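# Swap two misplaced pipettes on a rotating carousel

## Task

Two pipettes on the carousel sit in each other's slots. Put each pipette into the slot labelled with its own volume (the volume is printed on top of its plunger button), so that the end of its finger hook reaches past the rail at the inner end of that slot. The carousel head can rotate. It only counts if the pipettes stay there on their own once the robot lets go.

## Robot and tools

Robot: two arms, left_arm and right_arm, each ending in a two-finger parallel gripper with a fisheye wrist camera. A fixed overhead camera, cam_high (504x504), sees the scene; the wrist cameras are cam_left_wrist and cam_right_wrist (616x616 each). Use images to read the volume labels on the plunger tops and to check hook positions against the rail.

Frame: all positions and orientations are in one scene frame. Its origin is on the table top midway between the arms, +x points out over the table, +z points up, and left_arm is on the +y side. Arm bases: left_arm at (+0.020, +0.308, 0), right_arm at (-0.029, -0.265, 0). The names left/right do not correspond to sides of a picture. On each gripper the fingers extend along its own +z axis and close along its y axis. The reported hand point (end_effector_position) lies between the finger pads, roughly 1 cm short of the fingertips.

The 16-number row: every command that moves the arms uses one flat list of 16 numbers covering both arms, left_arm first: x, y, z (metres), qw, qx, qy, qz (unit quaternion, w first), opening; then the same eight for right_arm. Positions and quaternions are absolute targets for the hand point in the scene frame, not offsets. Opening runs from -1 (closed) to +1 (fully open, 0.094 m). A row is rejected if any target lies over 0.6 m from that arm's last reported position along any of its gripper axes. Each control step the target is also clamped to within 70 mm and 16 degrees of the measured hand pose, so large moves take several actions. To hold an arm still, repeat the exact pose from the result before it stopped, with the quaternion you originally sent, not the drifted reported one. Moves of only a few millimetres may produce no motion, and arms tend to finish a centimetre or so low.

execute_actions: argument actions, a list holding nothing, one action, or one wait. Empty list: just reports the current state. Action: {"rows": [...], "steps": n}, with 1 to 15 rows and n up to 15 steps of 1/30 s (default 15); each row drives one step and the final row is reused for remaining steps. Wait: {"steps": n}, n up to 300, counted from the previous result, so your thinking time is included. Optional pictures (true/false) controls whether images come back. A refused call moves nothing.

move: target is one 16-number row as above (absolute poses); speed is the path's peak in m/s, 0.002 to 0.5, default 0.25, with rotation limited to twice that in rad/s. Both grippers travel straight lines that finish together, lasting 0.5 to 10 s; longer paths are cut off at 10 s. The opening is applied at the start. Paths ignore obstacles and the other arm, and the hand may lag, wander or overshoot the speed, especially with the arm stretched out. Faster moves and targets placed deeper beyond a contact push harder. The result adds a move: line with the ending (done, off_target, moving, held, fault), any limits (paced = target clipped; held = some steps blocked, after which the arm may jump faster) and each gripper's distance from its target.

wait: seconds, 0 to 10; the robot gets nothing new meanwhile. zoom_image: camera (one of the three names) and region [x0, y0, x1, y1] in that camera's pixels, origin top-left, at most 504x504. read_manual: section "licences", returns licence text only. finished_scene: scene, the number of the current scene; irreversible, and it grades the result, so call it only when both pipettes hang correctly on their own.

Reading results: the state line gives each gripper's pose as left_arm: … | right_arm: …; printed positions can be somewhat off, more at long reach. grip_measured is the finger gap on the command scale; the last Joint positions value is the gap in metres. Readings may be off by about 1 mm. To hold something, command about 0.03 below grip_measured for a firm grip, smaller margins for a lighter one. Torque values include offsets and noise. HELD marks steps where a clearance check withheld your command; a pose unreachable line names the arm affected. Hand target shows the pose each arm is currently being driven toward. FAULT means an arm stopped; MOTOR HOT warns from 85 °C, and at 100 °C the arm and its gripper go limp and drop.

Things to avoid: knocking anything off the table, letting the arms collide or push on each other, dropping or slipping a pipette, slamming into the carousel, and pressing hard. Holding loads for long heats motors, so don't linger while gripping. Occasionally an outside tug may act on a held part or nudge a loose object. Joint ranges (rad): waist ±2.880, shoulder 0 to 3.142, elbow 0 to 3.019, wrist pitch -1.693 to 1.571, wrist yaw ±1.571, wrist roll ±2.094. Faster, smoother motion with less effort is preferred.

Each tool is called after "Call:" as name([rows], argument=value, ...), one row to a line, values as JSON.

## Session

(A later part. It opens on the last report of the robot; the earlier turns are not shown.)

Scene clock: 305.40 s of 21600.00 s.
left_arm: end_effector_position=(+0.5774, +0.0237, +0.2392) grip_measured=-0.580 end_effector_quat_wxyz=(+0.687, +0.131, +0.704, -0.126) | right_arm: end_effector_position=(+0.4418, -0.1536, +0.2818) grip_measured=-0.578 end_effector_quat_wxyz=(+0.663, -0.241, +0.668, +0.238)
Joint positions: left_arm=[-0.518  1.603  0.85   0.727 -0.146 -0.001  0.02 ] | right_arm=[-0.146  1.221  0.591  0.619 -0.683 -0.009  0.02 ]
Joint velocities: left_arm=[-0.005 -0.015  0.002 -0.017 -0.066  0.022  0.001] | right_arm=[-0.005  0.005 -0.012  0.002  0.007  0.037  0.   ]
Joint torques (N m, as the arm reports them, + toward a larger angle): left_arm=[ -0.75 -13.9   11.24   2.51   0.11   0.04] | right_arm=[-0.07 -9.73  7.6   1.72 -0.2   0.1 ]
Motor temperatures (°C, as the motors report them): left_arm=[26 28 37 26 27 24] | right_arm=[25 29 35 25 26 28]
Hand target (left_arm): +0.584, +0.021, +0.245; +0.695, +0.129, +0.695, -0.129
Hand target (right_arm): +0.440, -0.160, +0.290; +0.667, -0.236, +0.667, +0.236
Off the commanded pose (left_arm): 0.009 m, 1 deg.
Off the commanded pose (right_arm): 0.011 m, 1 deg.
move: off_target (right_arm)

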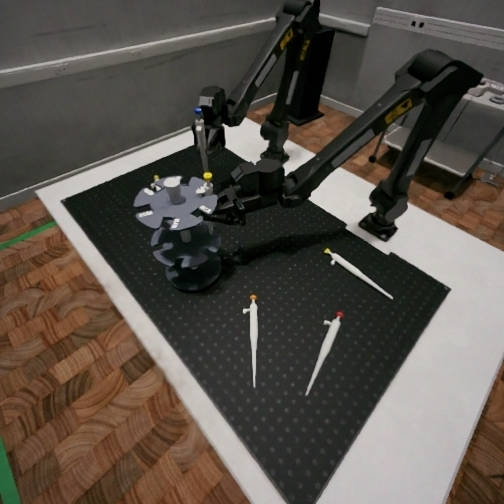

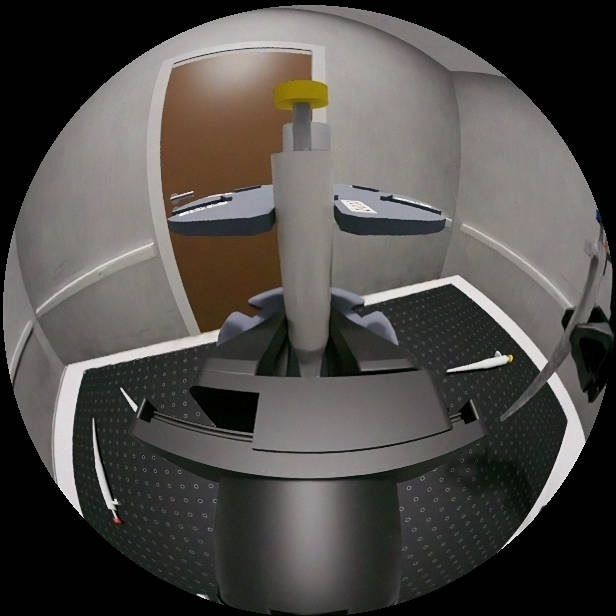

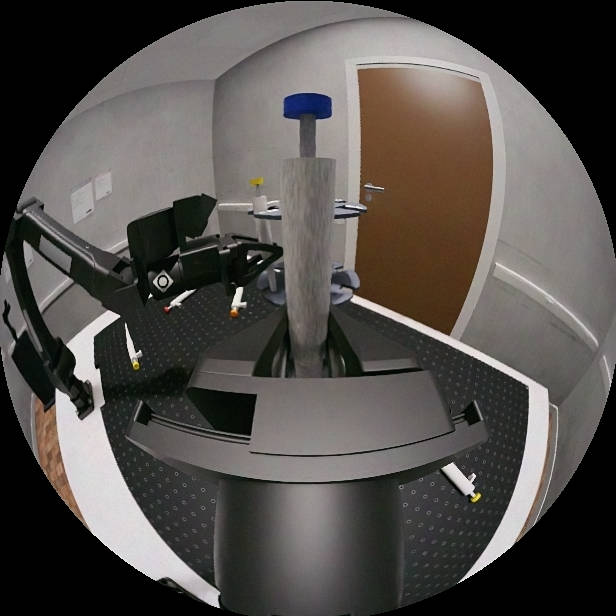

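Call:
move(target=[0.580, 0.023, 0.282, 0.6953, 0.1289, 0.6953, -0.1289, -0.61, 0.44, -0.16, 0.29, 0.6665, -0.236, 0.6665, 0.236, -0.61], speed=0.06)

Scene clock: 309.27 s of 21600.00 s.
left_arm: end_effector_position=(+0.5711, +0.0271, +0.2556) grip_measured=-0.580 end_effector_quat_wxyz=(+0.682, +0.133, +0.709, -0.124) | right_arm: end_effector_position=(+0.4418, -0.1536, +0.2818) grip_measured=-0.578 end_effector_quat_wxyz=(+0.663, -0.241, +0.668, +0.238)
Joint positions: left_arm=[-0.518  1.547  0.85   0.656 -0.146 -0.001  0.02 ] | right_arm=[-0.146  1.221  0.591  0.619 -0.683 -0.009  0.02 ]
Joint velocities: left_arm=[ 0.005  0.005 -0.007 -0.017 -0.037  0.022 -0.   ] | right_arm=[-0.005 -0.005  0.007 -0.017 -0.037  0.022 -0.001]
Joint torques (N m, as the arm reports them, + toward a larger angle): left_arm=[ -0.59 -16.07  13.79   1.4    0.04   0.07] | right_arm=[-0.05 -9.51  7.58  1.88 -0.21  0.12]
Motor temperatures (°C, as the motors report them): left_arm=[26 28 37 26 27 24] | right_arm=[25 29 34 25 26 28]
Hand target (left_arm): +0.579, +0.024, +0.282; +0.695, +0.129, +0.695, -0.129
Hand target (right_arm): +0.440, -0.160, +0.290; +0.667, -0.236, +0.667, +0.236
Off the commanded pose (left_arm): 0.028 m, 2 deg.
Off the commanded pose (right_arm): 0.011 m, 1 deg.
move: off_target (left_arm, right_arm)

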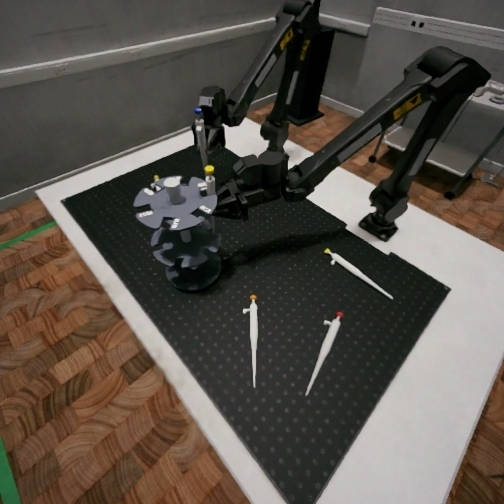

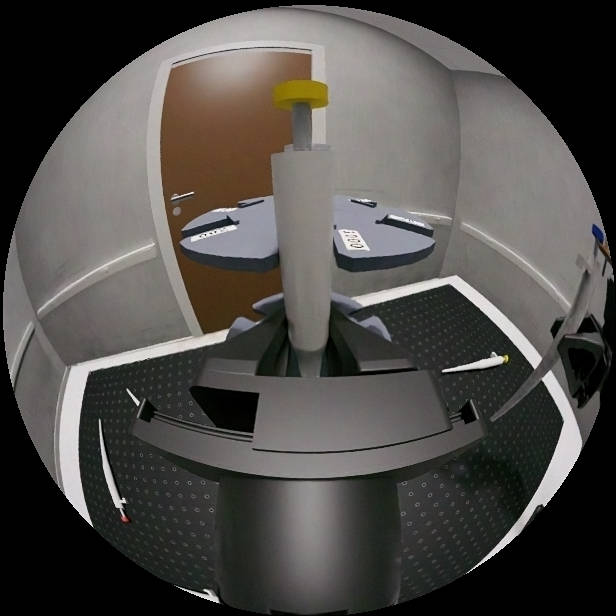

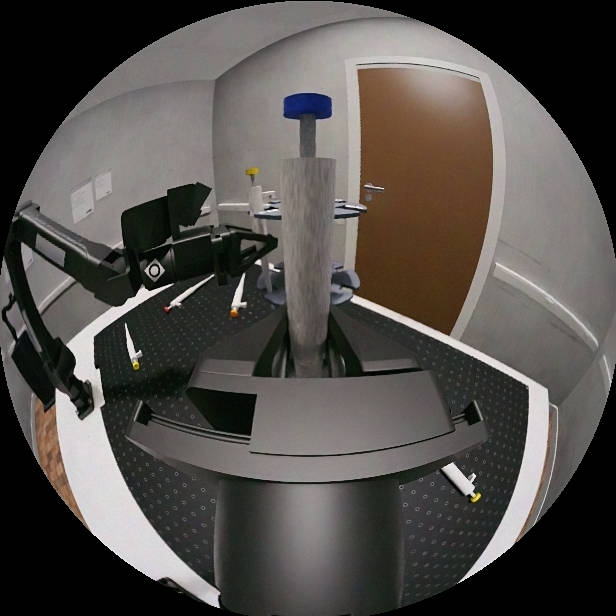

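Call:
move(target=[0.47, 0.066, 0.28, 0.6953, 0.1289, 0.6953, -0.1289, -0.61, 0.44, -0.16, 0.29, 0.6665, -0.236, 0.6665, 0.236, -0.61], speed=0.08)

Call:
move(target=[0.40, 0.27, 0.30, 0.6953, 0.1289, 0.6953, -0.1289, -0.61, 0.44, -0.16, 0.29, 0.6665, -0.236, 0.6665, 0.236, -0.61], speed=0.15)

Scene clock: 315.17 s of 21600.00 s.
left_arm: end_effector_position=(+0.4755, +0.0687, +0.2840) grip_measured=-0.580 end_effector_quat_wxyz=(+0.699, +0.125, +0.692, -0.129) | right_arm: end_effector_position=(+0.4418, -0.1536, +0.2818) grip_measured=-0.578 end_effector_quat_wxyz=(+0.663, -0.241, +0.668, +0.238)
Joint positions: left_arm=[-0.551  1.244  0.6    0.656 -0.182 -0.001  0.02 ] | right_arm=[-0.146  1.221  0.591  0.619 -0.683 -0.009  0.02 ]
Joint velocities: left_arm=[-0.005 -0.024  0.002 -0.002  0.007 -0.051  0.   ] | right_arm=[-0.005 -0.015  0.007  0.007 -0.066 -0.051  0.   ]
Joint torques (N m, as the arm reports them, + toward a larger angle): left_arm=[-1.24 -9.78  9.5   1.49 -0.17  0.06] | right_arm=[-0.39 -9.52  7.71  1.79 -0.21  0.14]
Motor temperatures (°C, as the motors report them): left_arm=[26 28 37 26 27 24] | right_arm=[25 29 34 25 26 28]
Hand target (left_arm): +0.471, +0.067, +0.280; +0.695, +0.129, +0.695, -0.129
Hand target (right_arm): +0.440, -0.160, +0.290; +0.667, -0.236, +0.667, +0.236
Off the commanded pose (left_arm): 0.007 m, 1 deg.
Off the commanded pose (right_arm): 0.011 m, 1 deg.
After step 90, 1.17 s passed at rest.
move: off_target (right_arm)

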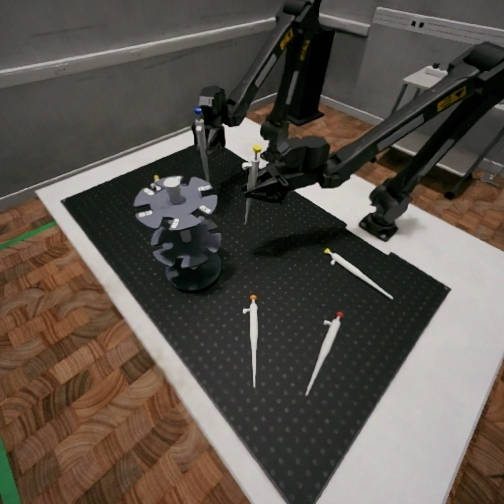

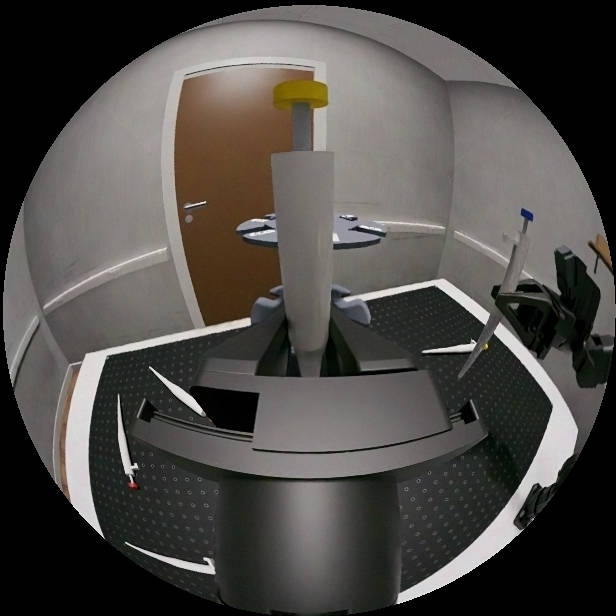

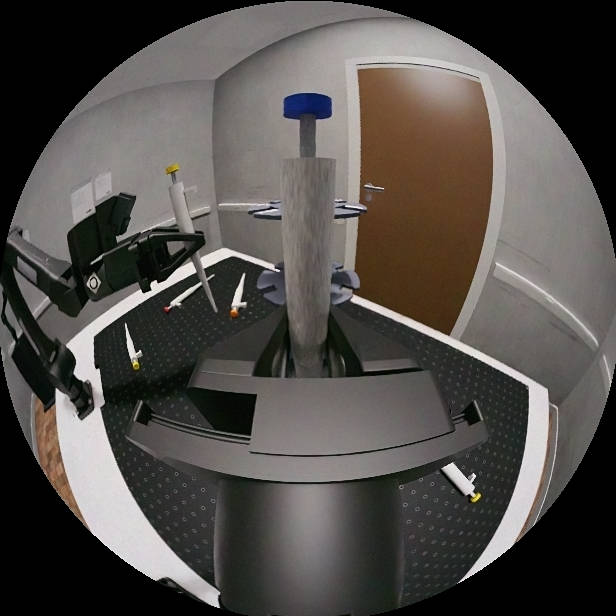

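Scene clock: 316.97 s of 21600.00 s.
left_arm: end_effector_position=(+0.4058, +0.2710, +0.3068) grip_measured=-0.580 end_effector_quat_wxyz=(+0.701, +0.130, +0.690, -0.127) | right_arm: end_effector_position=(+0.4418, -0.1536, +0.2818) grip_measured=-0.578 end_effector_quat_wxyz=(+0.663, -0.241, +0.668, +0.238)
Joint positions: left_arm=[ 0.103  0.767  0.394  0.389  0.475 -0.001  0.02 ] | right_arm=[-0.146  1.221  0.591  0.619 -0.683 -0.009  0.02 ]
Joint velocities: left_arm=[ 0.005  0.005 -0.017 -0.007  0.066 -0.022  0.002] | right_arm=[-0.005 -0.005 -0.017 -0.007  0.037 -0.066 -0.   ]
Joint torques (N m, as the arm reports them, + toward a larger angle): left_arm=[-0.96 -3.34 10.41  1.39  0.05  0.1 ] | right_arm=[-0.44 -9.25  7.59  1.87 -0.23  0.12]
Motor temperatures (°C, as the motors report them): left_arm=[26 28 37 26 27 24] | right_arm=[25 29 34 25 26 28]
Hand target (left_arm): +0.403, +0.271, +0.300; +0.695, +0.130, +0.695, -0.128
Hand target (right_arm): +0.440, -0.160, +0.290; +0.667, -0.236, +0.667, +0.236
Off the commanded pose (left_arm): 0.009 m, 1 deg.
Off the commanded pose (right_arm): 0.011 m, 1 deg.
move: off_target (right_arm)

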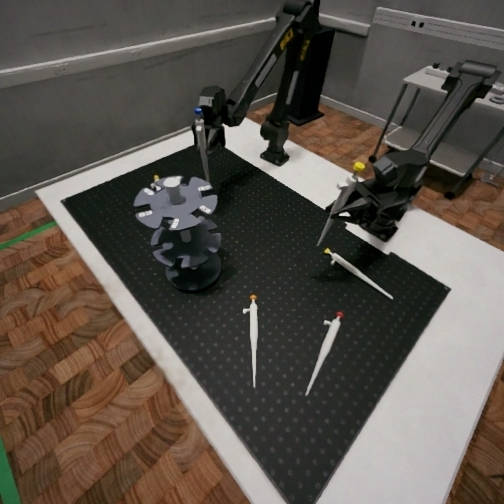

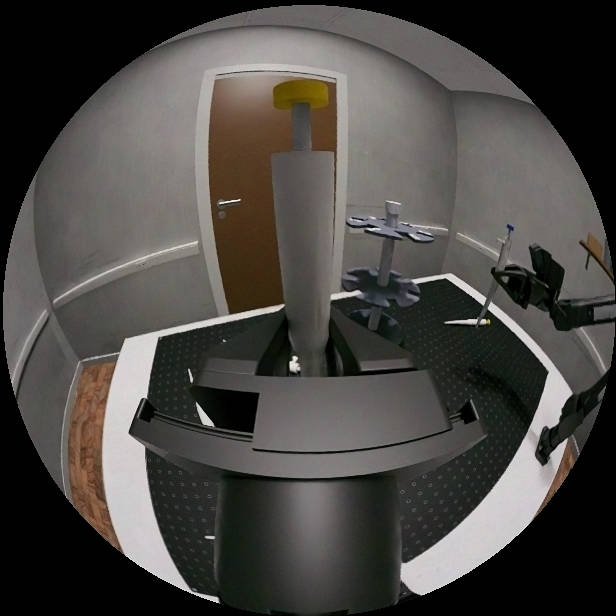

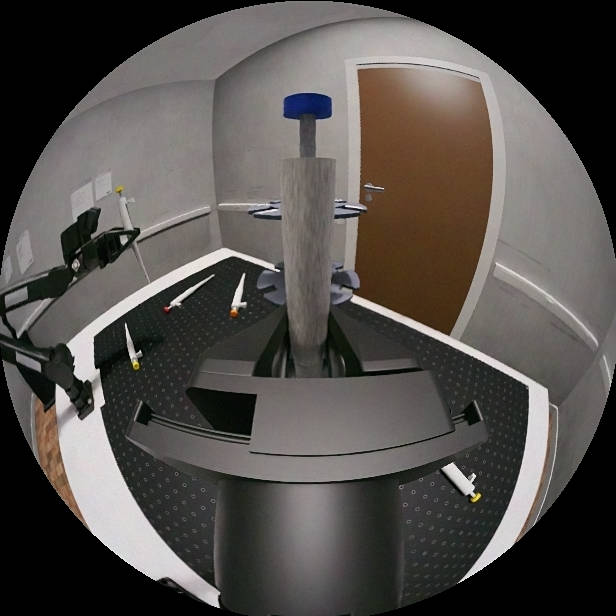

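Call:
zoom_image(camera="cam_high", region=[120, 150, 240, 270])

Region (120, 150, 240, 270) of cam_high's 504x504 image, scaled by 4.200, with more detail than that image has.

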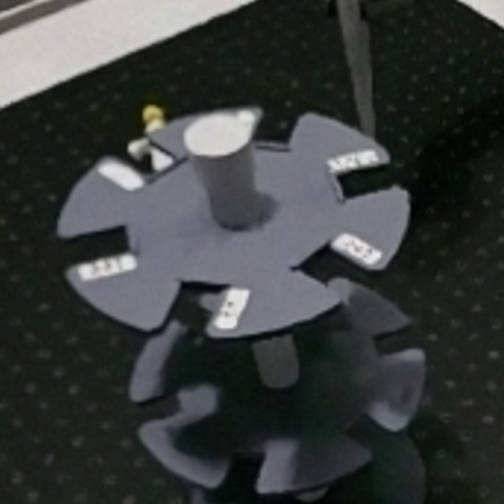

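Call:
move(target=[0.40, 0.27, 0.30, 0.6953, 0.1289, 0.6953, -0.1289, -0.61, 0.525, -0.055, 0.28, 0.683, -0.183, 0.683, 0.183, -0.61], speed=0.1)

Scene clock: 346.50 s of 21600.00 s.
left_arm: end_effector_position=(+0.4045, +0.2708, +0.3077) grip_measured=-0.580 end_effector_quat_wxyz=(+0.701, +0.129, +0.690, -0.127) | right_arm: end_effector_position=(+0.5072, -0.0668, +0.2446) grip_measured=-0.578 end_effector_quat_wxyz=(+0.652, -0.185, +0.714, +0.177)
Joint positions: left_arm=[ 0.103  0.759  0.394  0.381  0.475 -0.001  0.02 ] | right_arm=[ 0.132  1.441  0.733  0.619 -0.233 -0.009  0.02 ]
Joint velocities: left_arm=[-0.024  0.005  0.002 -0.017 -0.066  0.022  0.   ] | right_arm=[-0.005 -0.015 -0.017  0.002 -0.022  0.022 -0.001]
Joint torques (N m, as the arm reports them, + toward a larger angle): left_arm=[-0.9  -3.24 10.04  1.15  0.04  0.03] | right_arm=[ 1.31 -9.79 12.04  4.17  0.13  0.11]
Motor temperatures (°C, as the motors report them): left_arm=[26 27 36 26 27 24] | right_arm=[25 29 35 25 26 28]
Hand target (left_arm): +0.400, +0.270, +0.300; +0.695, +0.129, +0.695, -0.129
Hand target (right_arm): +0.523, -0.057, +0.281; +0.682, -0.183, +0.684, +0.183
Off the commanded pose (left_arm): 0.009 m, 1 deg.
Off the commanded pose (right_arm): 0.041 m, 5 deg.
After step 90, 24.90 s passed at rest.
move: off_target (right_arm)

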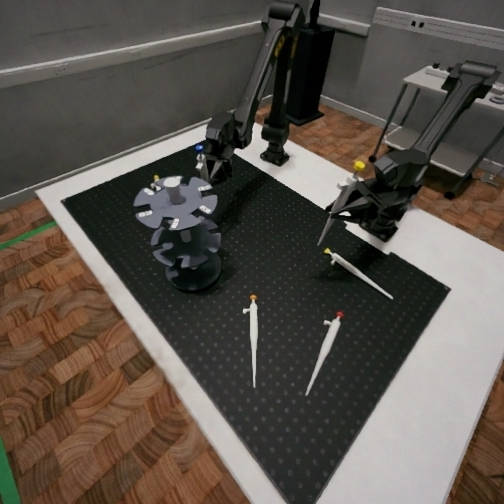

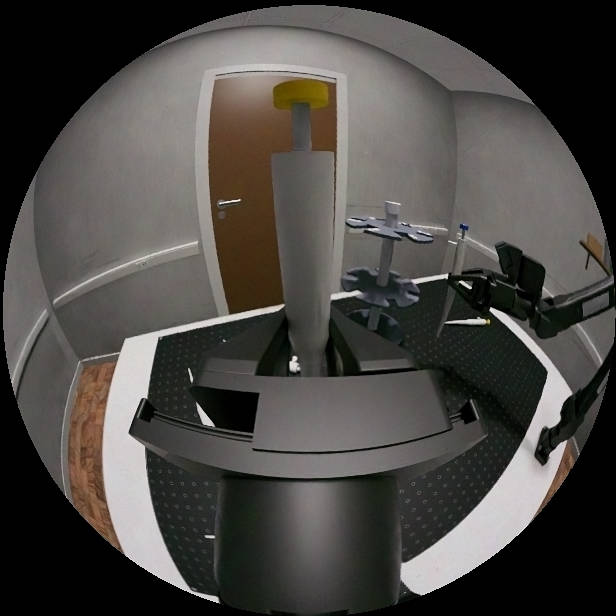

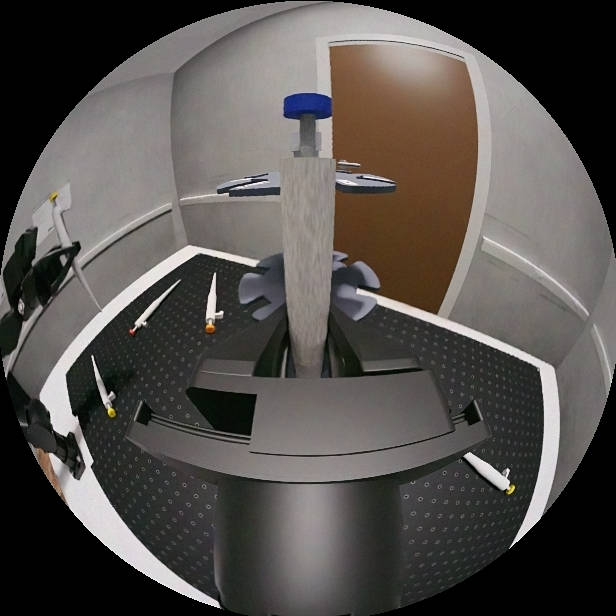

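Call:
move(target=[0.40, 0.27, 0.30, 0.6953, 0.1289, 0.6953, -0.1289, -0.61, 0.535, -0.049, 0.295, 0.7065, -0.1765, 0.6587, 0.1893, -0.61], speed=0.08)

Scene clock: 351.77 s of 21600.00 s.
left_arm: end_effector_position=(+0.4045, +0.2708, +0.3077) grip_measured=-0.580 end_effector_quat_wxyz=(+0.701, +0.129, +0.690, -0.127) | right_arm: end_effector_position=(+0.5188, -0.0624, +0.2626) grip_measured=-0.578 end_effector_quat_wxyz=(+0.681, -0.178, +0.687, +0.180)
Joint positions: left_arm=[ 0.103  0.759  0.394  0.381  0.475 -0.001  0.02 ] | right_arm=[ 0.137  1.472  0.761  0.702 -0.222  0.003  0.02 ]
Joint velocities: left_arm=[ 0.005 -0.005 -0.012  0.007  0.037  0.051  0.   ] | right_arm=[ 0.005  0.005 -0.002 -0.007  0.022  0.037  0.001]
Joint torques (N m, as the arm reports them, + toward a larger angle): left_arm=[-0.99 -3.3  10.11  1.24  0.04  0.05] | right_arm=[ 1.71 -9.95 11.96  4.2   0.14  0.16]
Motor temperatures (°C, as the motors report them): left_arm=[26 27 36 26 27 24] | right_arm=[25 29 36 25 26 28]
Hand target (left_arm): +0.400, +0.270, +0.300; +0.695, +0.129, +0.695, -0.129
Hand target (right_arm): +0.532, -0.050, +0.295; +0.706, -0.176, +0.659, +0.189
Off the commanded pose (left_arm): 0.009 m, 1 deg.
Off the commanded pose (right_arm): 0.039 m, 5 deg.
After step 90, 0.90 s passed at rest.
move: off_target (right_arm)

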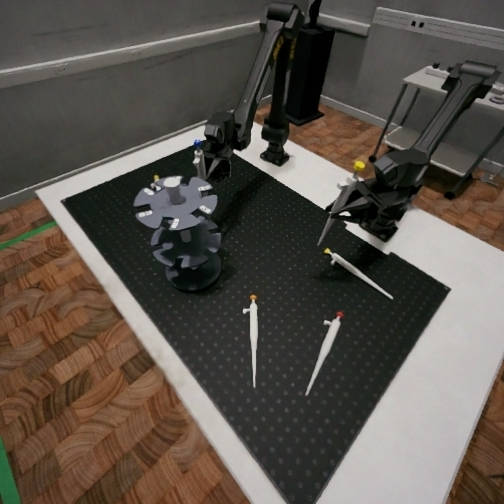

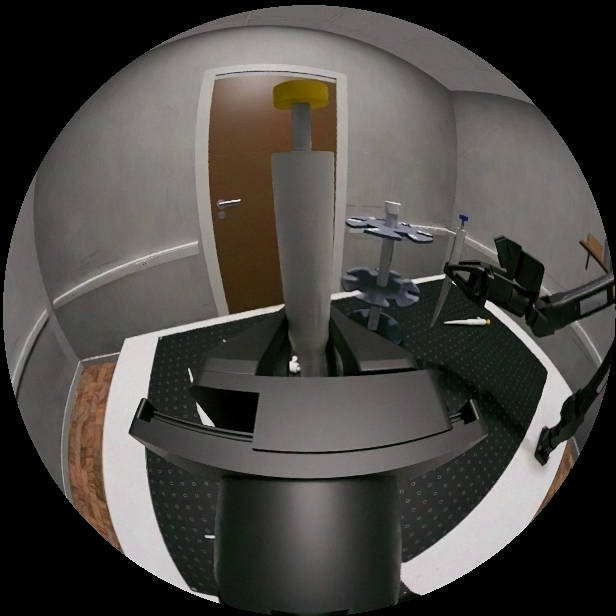

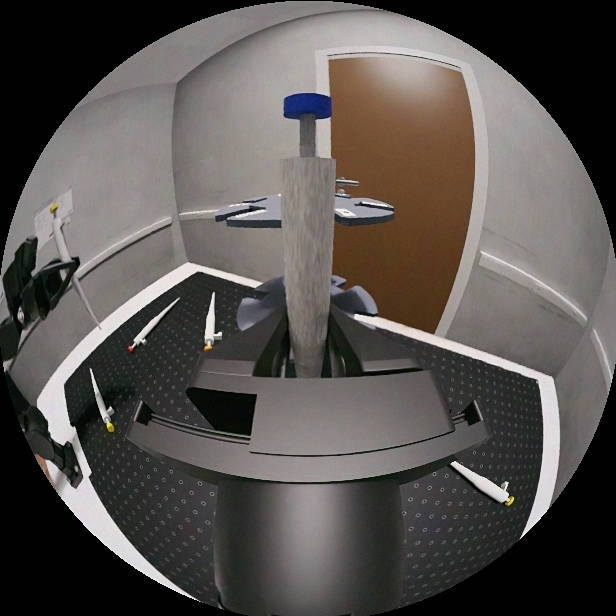

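Call:
move(target=[0.40, 0.27, 0.30, 0.6953, 0.1289, 0.6953, -0.1289, -0.61, 0.570, -0.029, 0.290, 0.6948, -0.1798, 0.671, 0.1862, -0.61], speed=0.08)

Scene clock: 355.90 s of 21600.00 s.
left_arm: end_effector_position=(+0.4045, +0.2708, +0.3077) grip_measured=-0.580 end_effector_quat_wxyz=(+0.701, +0.129, +0.690, -0.127) | right_arm: end_effector_position=(+0.5554, -0.0425, +0.2689) grip_measured=-0.578 end_effector_quat_wxyz=(+0.684, -0.179, +0.684, +0.181)
Joint positions: left_arm=[ 0.103  0.759  0.394  0.381  0.475 -0.001  0.02 ] | right_arm=[ 0.155  1.561  0.878  0.684 -0.206  0.004  0.02 ]
Joint velocities: left_arm=[-0.005  0.005 -0.012  0.002  0.007 -0.022  0.001] | right_arm=[ 0.005  0.015 -0.002 -0.022 -0.037  0.022  0.001]
Joint torques (N m, as the arm reports them, + toward a larger angle): left_arm=[-0.7  -3.5  10.08  1.12  0.01  0.06] | right_arm=[  1.75 -12.09  11.95   1.87   0.1    0.08]
Motor temperatures (°C, as the motors report them): left_arm=[26 27 36 26 27 24] | right_arm=[25 29 37 25 26 28]
Hand target (left_arm): +0.400, +0.270, +0.300; +0.695, +0.129, +0.695, -0.129
Hand target (right_arm): +0.568, -0.030, +0.291; +0.695, -0.180, +0.671, +0.186
Off the commanded pose (left_arm): 0.009 m, 1 deg.
Off the commanded pose (right_arm): 0.029 m, 2 deg.
move: off_target (right_arm)

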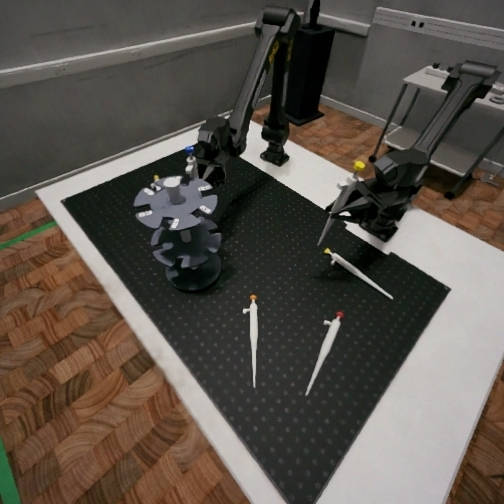

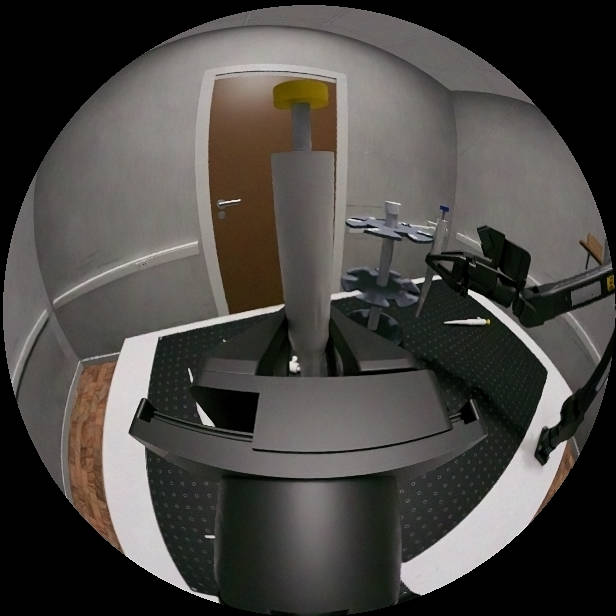

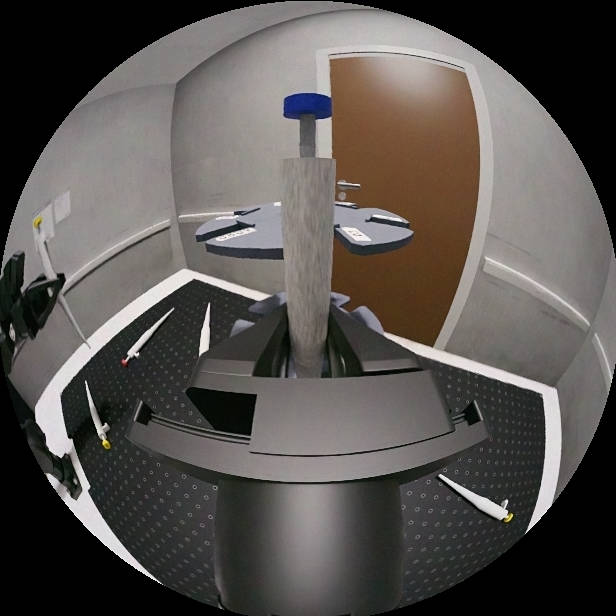

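Call:
zoom_image(camera="cam_right_wrist", region=[180, 170, 430, 340])

Call:
zoom_image(camera="cam_high", region=[130, 130, 240, 240])

Region (180, 170, 430, 340) of cam_right_wrist's 616x616 image, scaled by 2.016, with more detail than that image has; it fills the top 343 rows of this view, and the rest is white.

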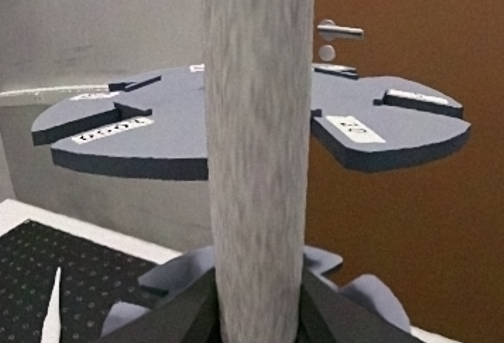

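Region (130, 130, 240, 240) of cam_high's 504x504 image, scaled by 4.582, with more detail than that image has.

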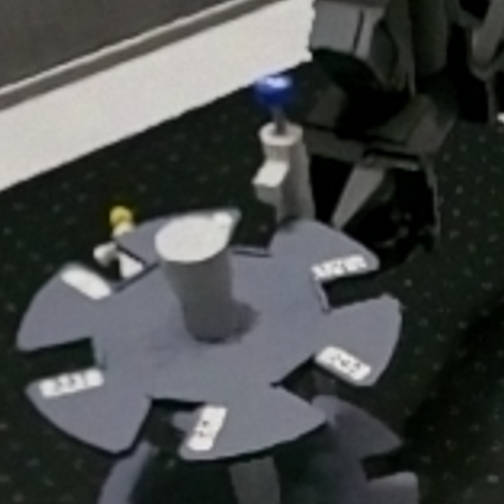

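Call:
move(target=[0.40, 0.27, 0.30, 0.6953, 0.1289, 0.6953, -0.1289, -0.61, 0.592, -0.025, 0.288, 0.6948, -0.1798, 0.671, 0.1862, -0.61], speed=0.05)

Scene clock: 367.07 s of 21600.00 s.
left_arm: end_effector_position=(+0.4045, +0.2708, +0.3077) grip_measured=-0.580 end_effector_quat_wxyz=(+0.701, +0.129, +0.690, -0.127) | right_arm: end_effector_position=(+0.5760, -0.0359, +0.2675) grip_measured=-0.578 end_effector_quat_wxyz=(+0.684, -0.179, +0.683, +0.181)
Joint positions: left_arm=[ 0.103  0.759  0.394  0.381  0.475 -0.001  0.02 ] | right_arm=[ 0.155  1.613  0.938  0.678 -0.206  0.004  0.02 ]
Joint velocities: left_arm=[ 0.005 -0.005 -0.002  0.007  0.007  0.051  0.001] | right_arm=[-0.005  0.015  0.017  0.002 -0.022 -0.037 -0.   ]
Joint torques (N m, as the arm reports them, + toward a larger angle): left_arm=[-0.79 -3.51 10.02  1.24  0.03  0.04] | right_arm=[  1.44 -12.54  12.03   1.83  -0.11   0.07]
Motor temperatures (°C, as the motors report them): left_arm=[26 27 36 26 27 24] | right_arm=[25 29 39 25 26 28]
Hand target (left_arm): +0.400, +0.270, +0.300; +0.695, +0.129, +0.695, -0.129
Hand target (right_arm): +0.590, -0.026, +0.288; +0.695, -0.180, +0.671, +0.186
Off the commanded pose (left_arm): 0.009 m, 1 deg.
Off the commanded pose (right_arm): 0.028 m, 2 deg.
After step 90, 6.93 s passed at rest.
move: off_target (right_arm)

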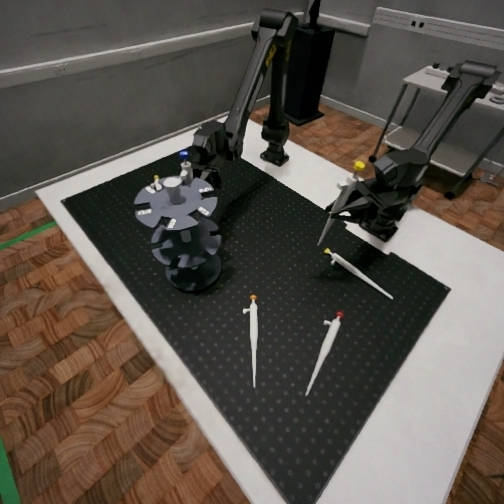

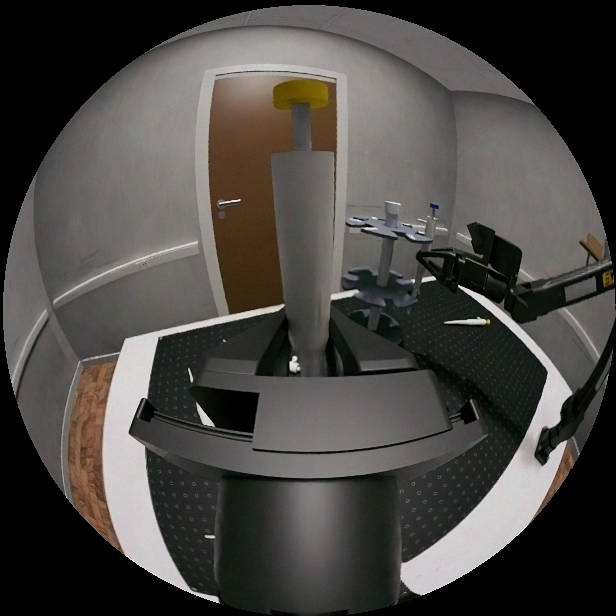

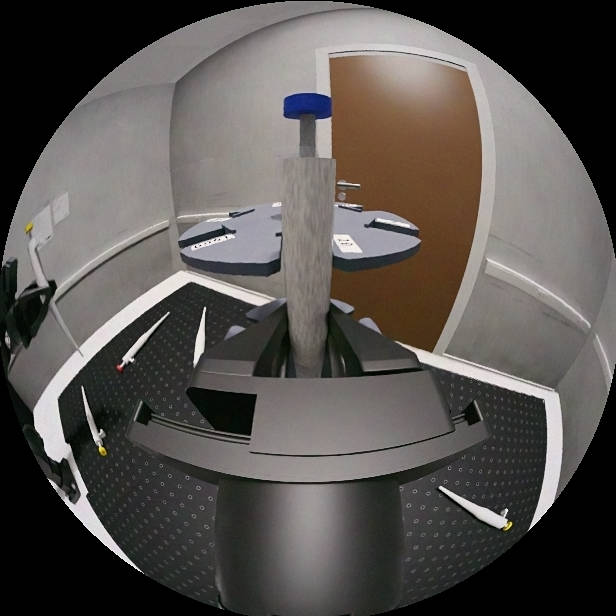

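Call:
move(target=[0.40, 0.27, 0.30, 0.6953, 0.1289, 0.6953, -0.1289, -0.61, 0.600, -0.058, 0.284, 0.6948, -0.1798, 0.671, 0.1862, -0.61], speed=0.05)

Scene clock: 377.07 s of 21600.00 s.
left_arm: end_effector_position=(+0.4045, +0.2708, +0.3077) grip_measured=-0.580 end_effector_quat_wxyz=(+0.701, +0.129, +0.690, -0.127) | right_arm: end_effector_position=(+0.5816, -0.0551, +0.2641) grip_measured=-0.578 end_effector_quat_wxyz=(+0.681, -0.185, +0.684, +0.187)
Joint positions: left_arm=[ 0.103  0.759  0.394  0.381  0.475 -0.001  0.02 ] | right_arm=[ 0.107  1.619  0.938  0.678 -0.271  0.004  0.02 ]
Joint velocities: left_arm=[ 0.005  0.005  0.002  0.002  0.022  0.022 -0.001] | right_arm=[-0.024 -0.015  0.002 -0.002 -0.051 -0.066 -0.   ]
Joint torques (N m, as the arm reports them, + toward a larger angle): left_arm=[-1.03 -3.93 10.07  1.33  0.01  0.05] | right_arm=[ -0.08 -12.88  11.34   2.42  -0.22   0.07]
Motor temperatures (°C, as the motors report them): left_arm=[26 27 36 26 27 24] | right_arm=[25 30 40 25 26 28]
Hand target (left_arm): +0.400, +0.270, +0.300; +0.695, +0.129, +0.695, -0.129
Hand target (right_arm): +0.598, -0.059, +0.284; +0.695, -0.180, +0.671, +0.186
Off the commanded pose (left_arm): 0.009 m, 1 deg.
Off the commanded pose (right_arm): 0.027 m, 2 deg.
After step 90, 5.93 s passed at rest.
move: off_target (right_arm)

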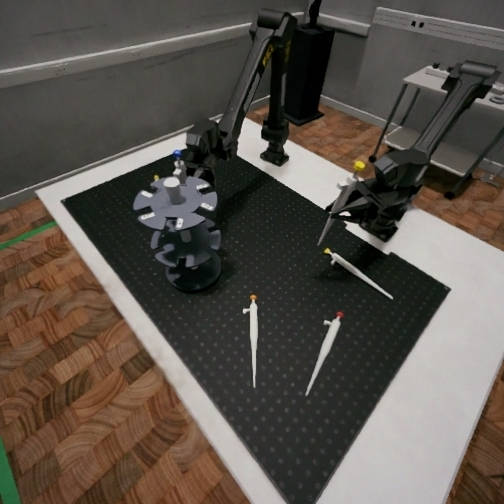

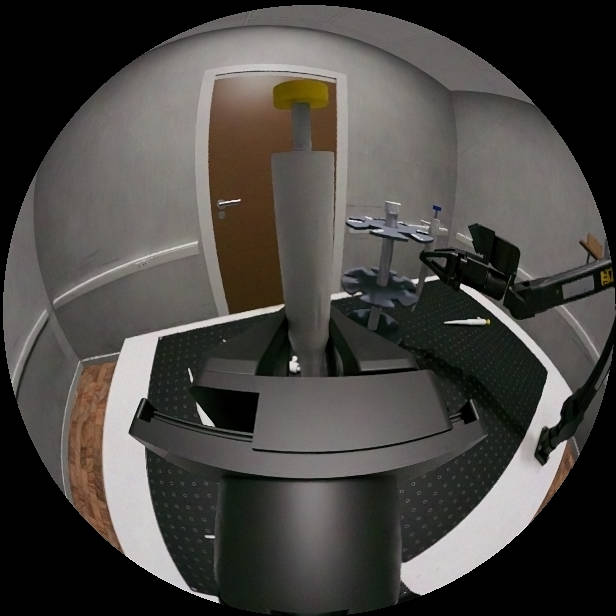

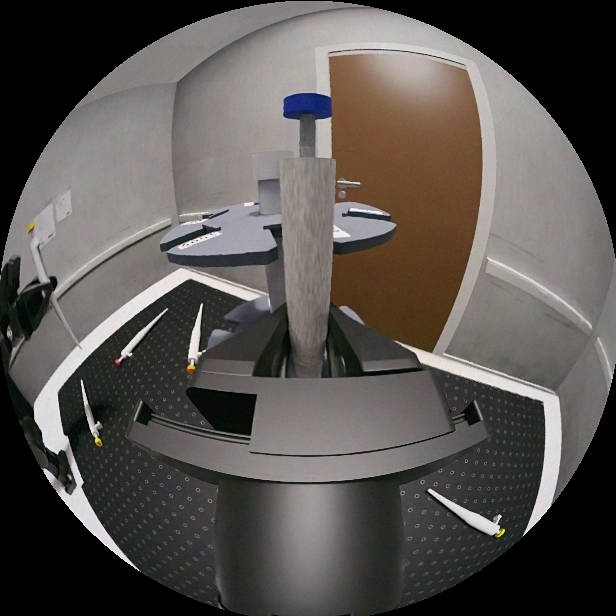

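Call:
move(target=[0.40, 0.27, 0.30, 0.6953, 0.1289, 0.6953, -0.1289, -0.61, 0.630, -0.074, 0.282, 0.6948, -0.1798, 0.671, 0.1862, -0.61], speed=0.05)

Scene clock: 380.57 s of 21600.00 s.
left_arm: end_effector_position=(+0.4045, +0.2708, +0.3077) grip_measured=-0.580 end_effector_quat_wxyz=(+0.701, +0.129, +0.690, -0.127) | right_arm: end_effector_position=(+0.6087, -0.0704, +0.2612) grip_measured=-0.578 end_effector_quat_wxyz=(+0.682, -0.185, +0.682, +0.187)
Joint positions: left_arm=[ 0.103  0.759  0.394  0.381  0.475 -0.001  0.02 ] | right_arm=[ 0.063  1.677  1.001  0.678 -0.315  0.004  0.02 ]
Joint velocities: left_arm=[ 0.005  0.005 -0.007  0.012 -0.007  0.037  0.   ] | right_arm=[-0.005 -0.015 -0.007  0.002 -0.022 -0.066  0.   ]
Joint torques (N m, as the arm reports them, + toward a larger angle): left_arm=[-0.8  -3.36 10.11  1.19  0.04  0.07] | right_arm=[ -0.29 -13.52  12.13   1.88  -0.23   0.09]
Motor temperatures (°C, as the motors report them): left_arm=[26 27 36 26 27 24] | right_arm=[25 30 40 25 26 28]
Hand target (left_arm): +0.400, +0.270, +0.300; +0.695, +0.129, +0.695, -0.129
Hand target (right_arm): +0.627, -0.075, +0.283; +0.695, -0.180, +0.671, +0.186
Off the commanded pose (left_arm): 0.009 m, 1 deg.
Off the commanded pose (right_arm): 0.030 m, 2 deg.
move: off_target (right_arm)

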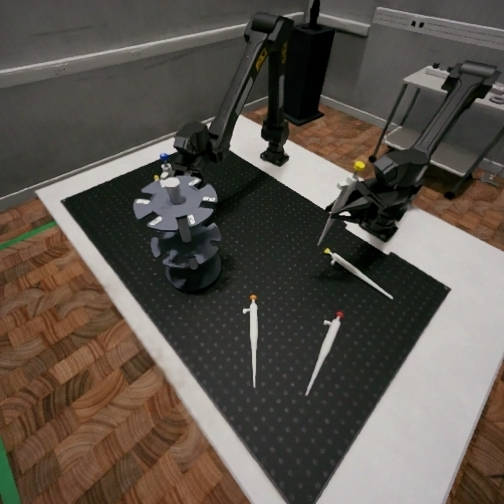

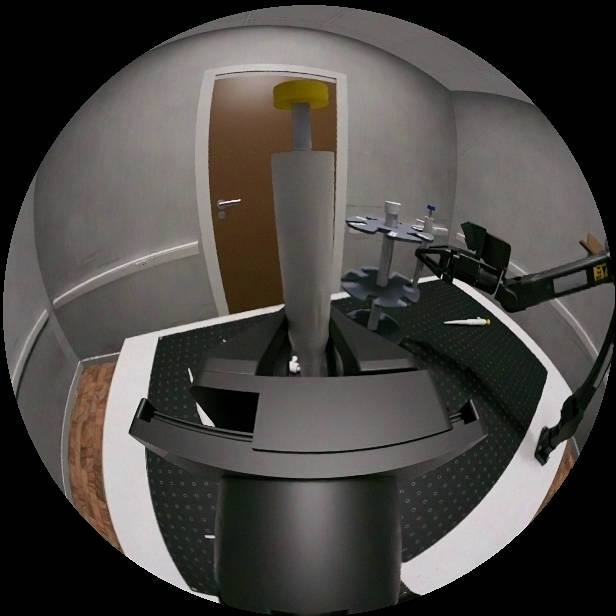

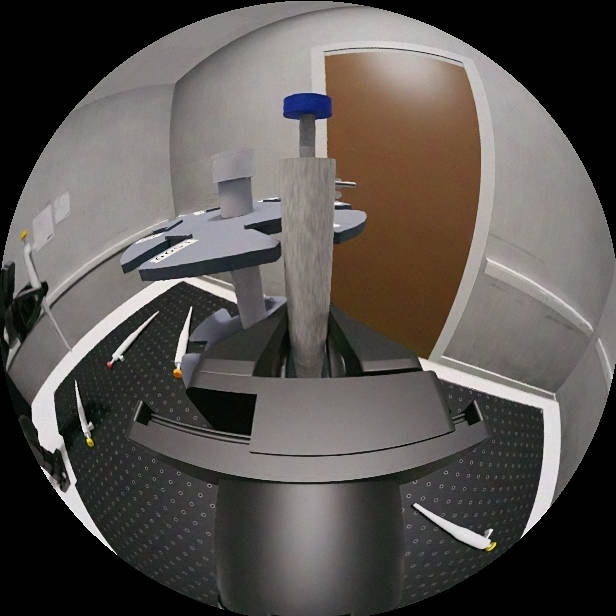

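Call:
move(target=[0.40, 0.27, 0.30, 0.6953, 0.1289, 0.6953, -0.1289, -0.61, 0.622, -0.125, 0.282, 0.6948, -0.1798, 0.671, 0.1862, -0.61], speed=0.06)

Call:
move(target=[0.40, 0.27, 0.30, 0.6953, 0.1289, 0.6953, -0.1289, -0.61, 0.47, -0.12, 0.29, 0.7, -0.12, 0.69, 0.12, -0.61], speed=0.1)

Scene clock: 387.30 s of 21600.00 s.
left_arm: end_effector_position=(+0.4045, +0.2708, +0.3077) grip_measured=-0.580 end_effector_quat_wxyz=(+0.701, +0.129, +0.690, -0.127) | right_arm: end_effector_position=(+0.6171, -0.1193, +0.2612) grip_measured=-0.578 end_effector_quat_wxyz=(+0.683, -0.184, +0.682, +0.186)
Joint positions: left_arm=[ 0.103  0.759  0.394  0.381  0.475 -0.001  0.02 ] | right_arm=[-0.035  1.677  1.001  0.678 -0.41   0.004  0.02 ]
Joint velocities: left_arm=[-0.024 -0.005 -0.022  0.007  0.022  0.007  0.001] | right_arm=[-0.015 -0.015  0.012  0.007  0.037  0.051 -0.   ]
Joint torques (N m, as the arm reports them, + toward a larger angle): left_arm=[-0.84 -3.49 10.1   1.15  0.03  0.05] | right_arm=[  0.01 -16.29   8.99   2.5   -0.2    0.16]
Motor temperatures (°C, as the motors report them): left_arm=[26 27 36 26 27 24] | right_arm=[25 30 40 25 26 28]
Hand target (left_arm): +0.400, +0.270, +0.300; +0.695, +0.129, +0.695, -0.129
Hand target (right_arm): +0.621, -0.125, +0.282; +0.695, -0.180, +0.671, +0.186
Off the commanded pose (left_arm): 0.009 m, 1 deg.
Off the commanded pose (right_arm): 0.022 m, 2 deg.
After step 90, 2.40 s passed at rest.
move: off_target (right_arm)

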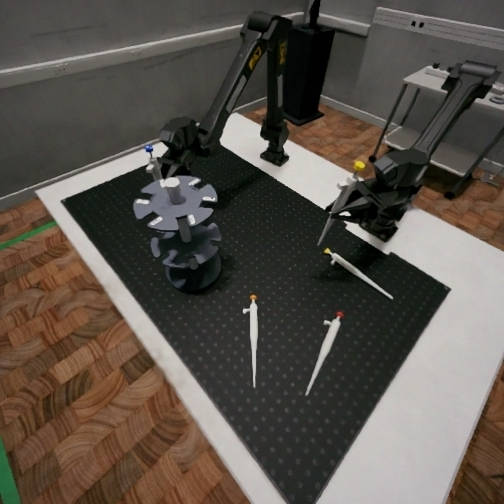

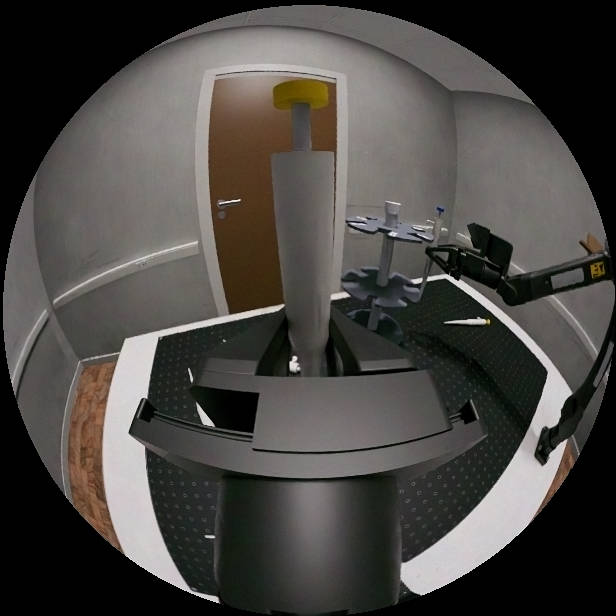

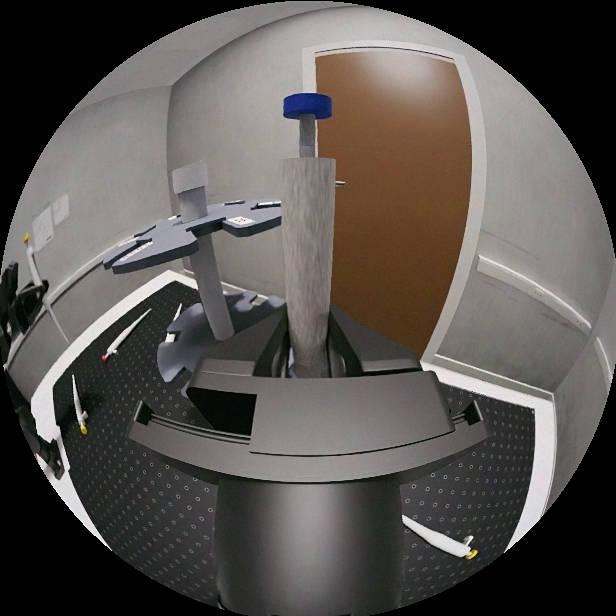

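Scene clock: 389.17 s of 21600.00 s.
left_arm: end_effector_position=(+0.4045, +0.2708, +0.3077) grip_measured=-0.580 end_effector_quat_wxyz=(+0.701, +0.129, +0.690, -0.127) | right_arm: end_effector_position=(+0.4751, -0.1240, +0.2822) grip_measured=-0.578 end_effector_quat_wxyz=(+0.700, -0.116, +0.695, +0.119)
Joint positions: left_arm=[ 0.103  0.759  0.394  0.381  0.475 -0.001  0.02 ] | right_arm=[ 0.091  1.271  0.618  0.661 -0.089  0.004  0.02 ]
Joint velocities: left_arm=[-0.005  0.005  0.027 -0.012  0.007  0.022 -0.001] | right_arm=[-0.005 -0.005 -0.012 -0.017 -0.007 -0.081  0.   ]
Joint torques (N m, as the arm reports them, + toward a larger angle): left_arm=[-0.79 -3.71 10.03  1.2   0.    0.06] | right_arm=[  1.85 -10.47   7.29   1.93   0.09  -0.01]
Motor temperatures (°C, as the motors report them): left_arm=[26 27 36 26 27 24] | right_arm=[25 30 39 25 26 28]
Hand target (left_arm): +0.400, +0.270, +0.300; +0.695, +0.129, +0.695, -0.129
Hand target (right_arm): +0.470, -0.120, +0.288; +0.701, -0.120, +0.692, +0.120
Off the commanded pose (left_arm): 0.009 m, 1 deg.
Off the commanded pose (right_arm): 0.010 m, 1 deg.
move: done

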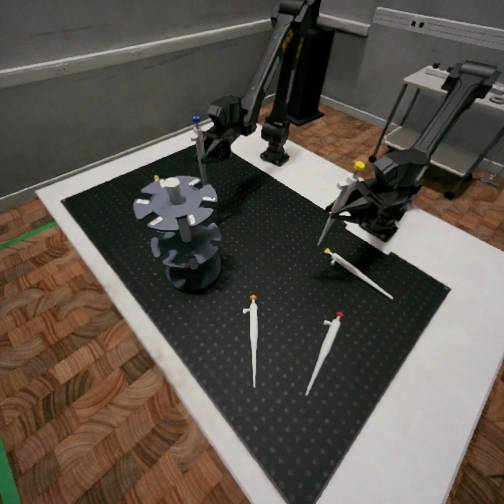

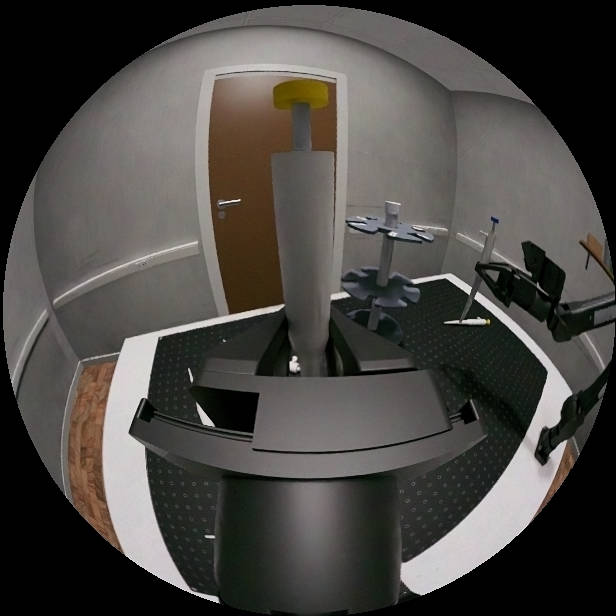

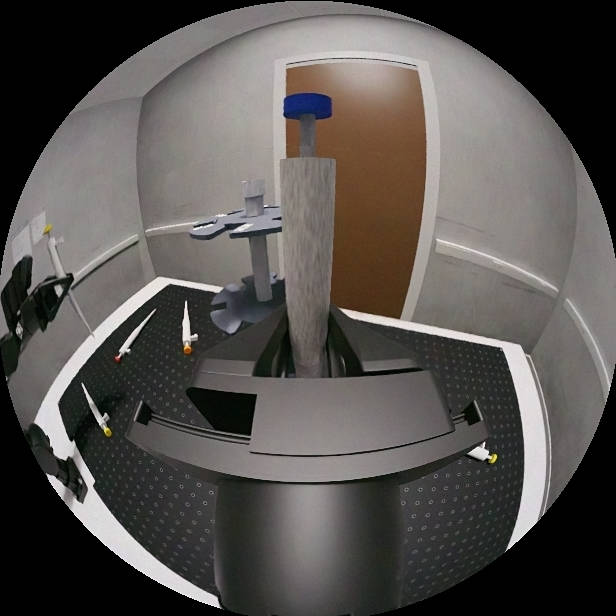

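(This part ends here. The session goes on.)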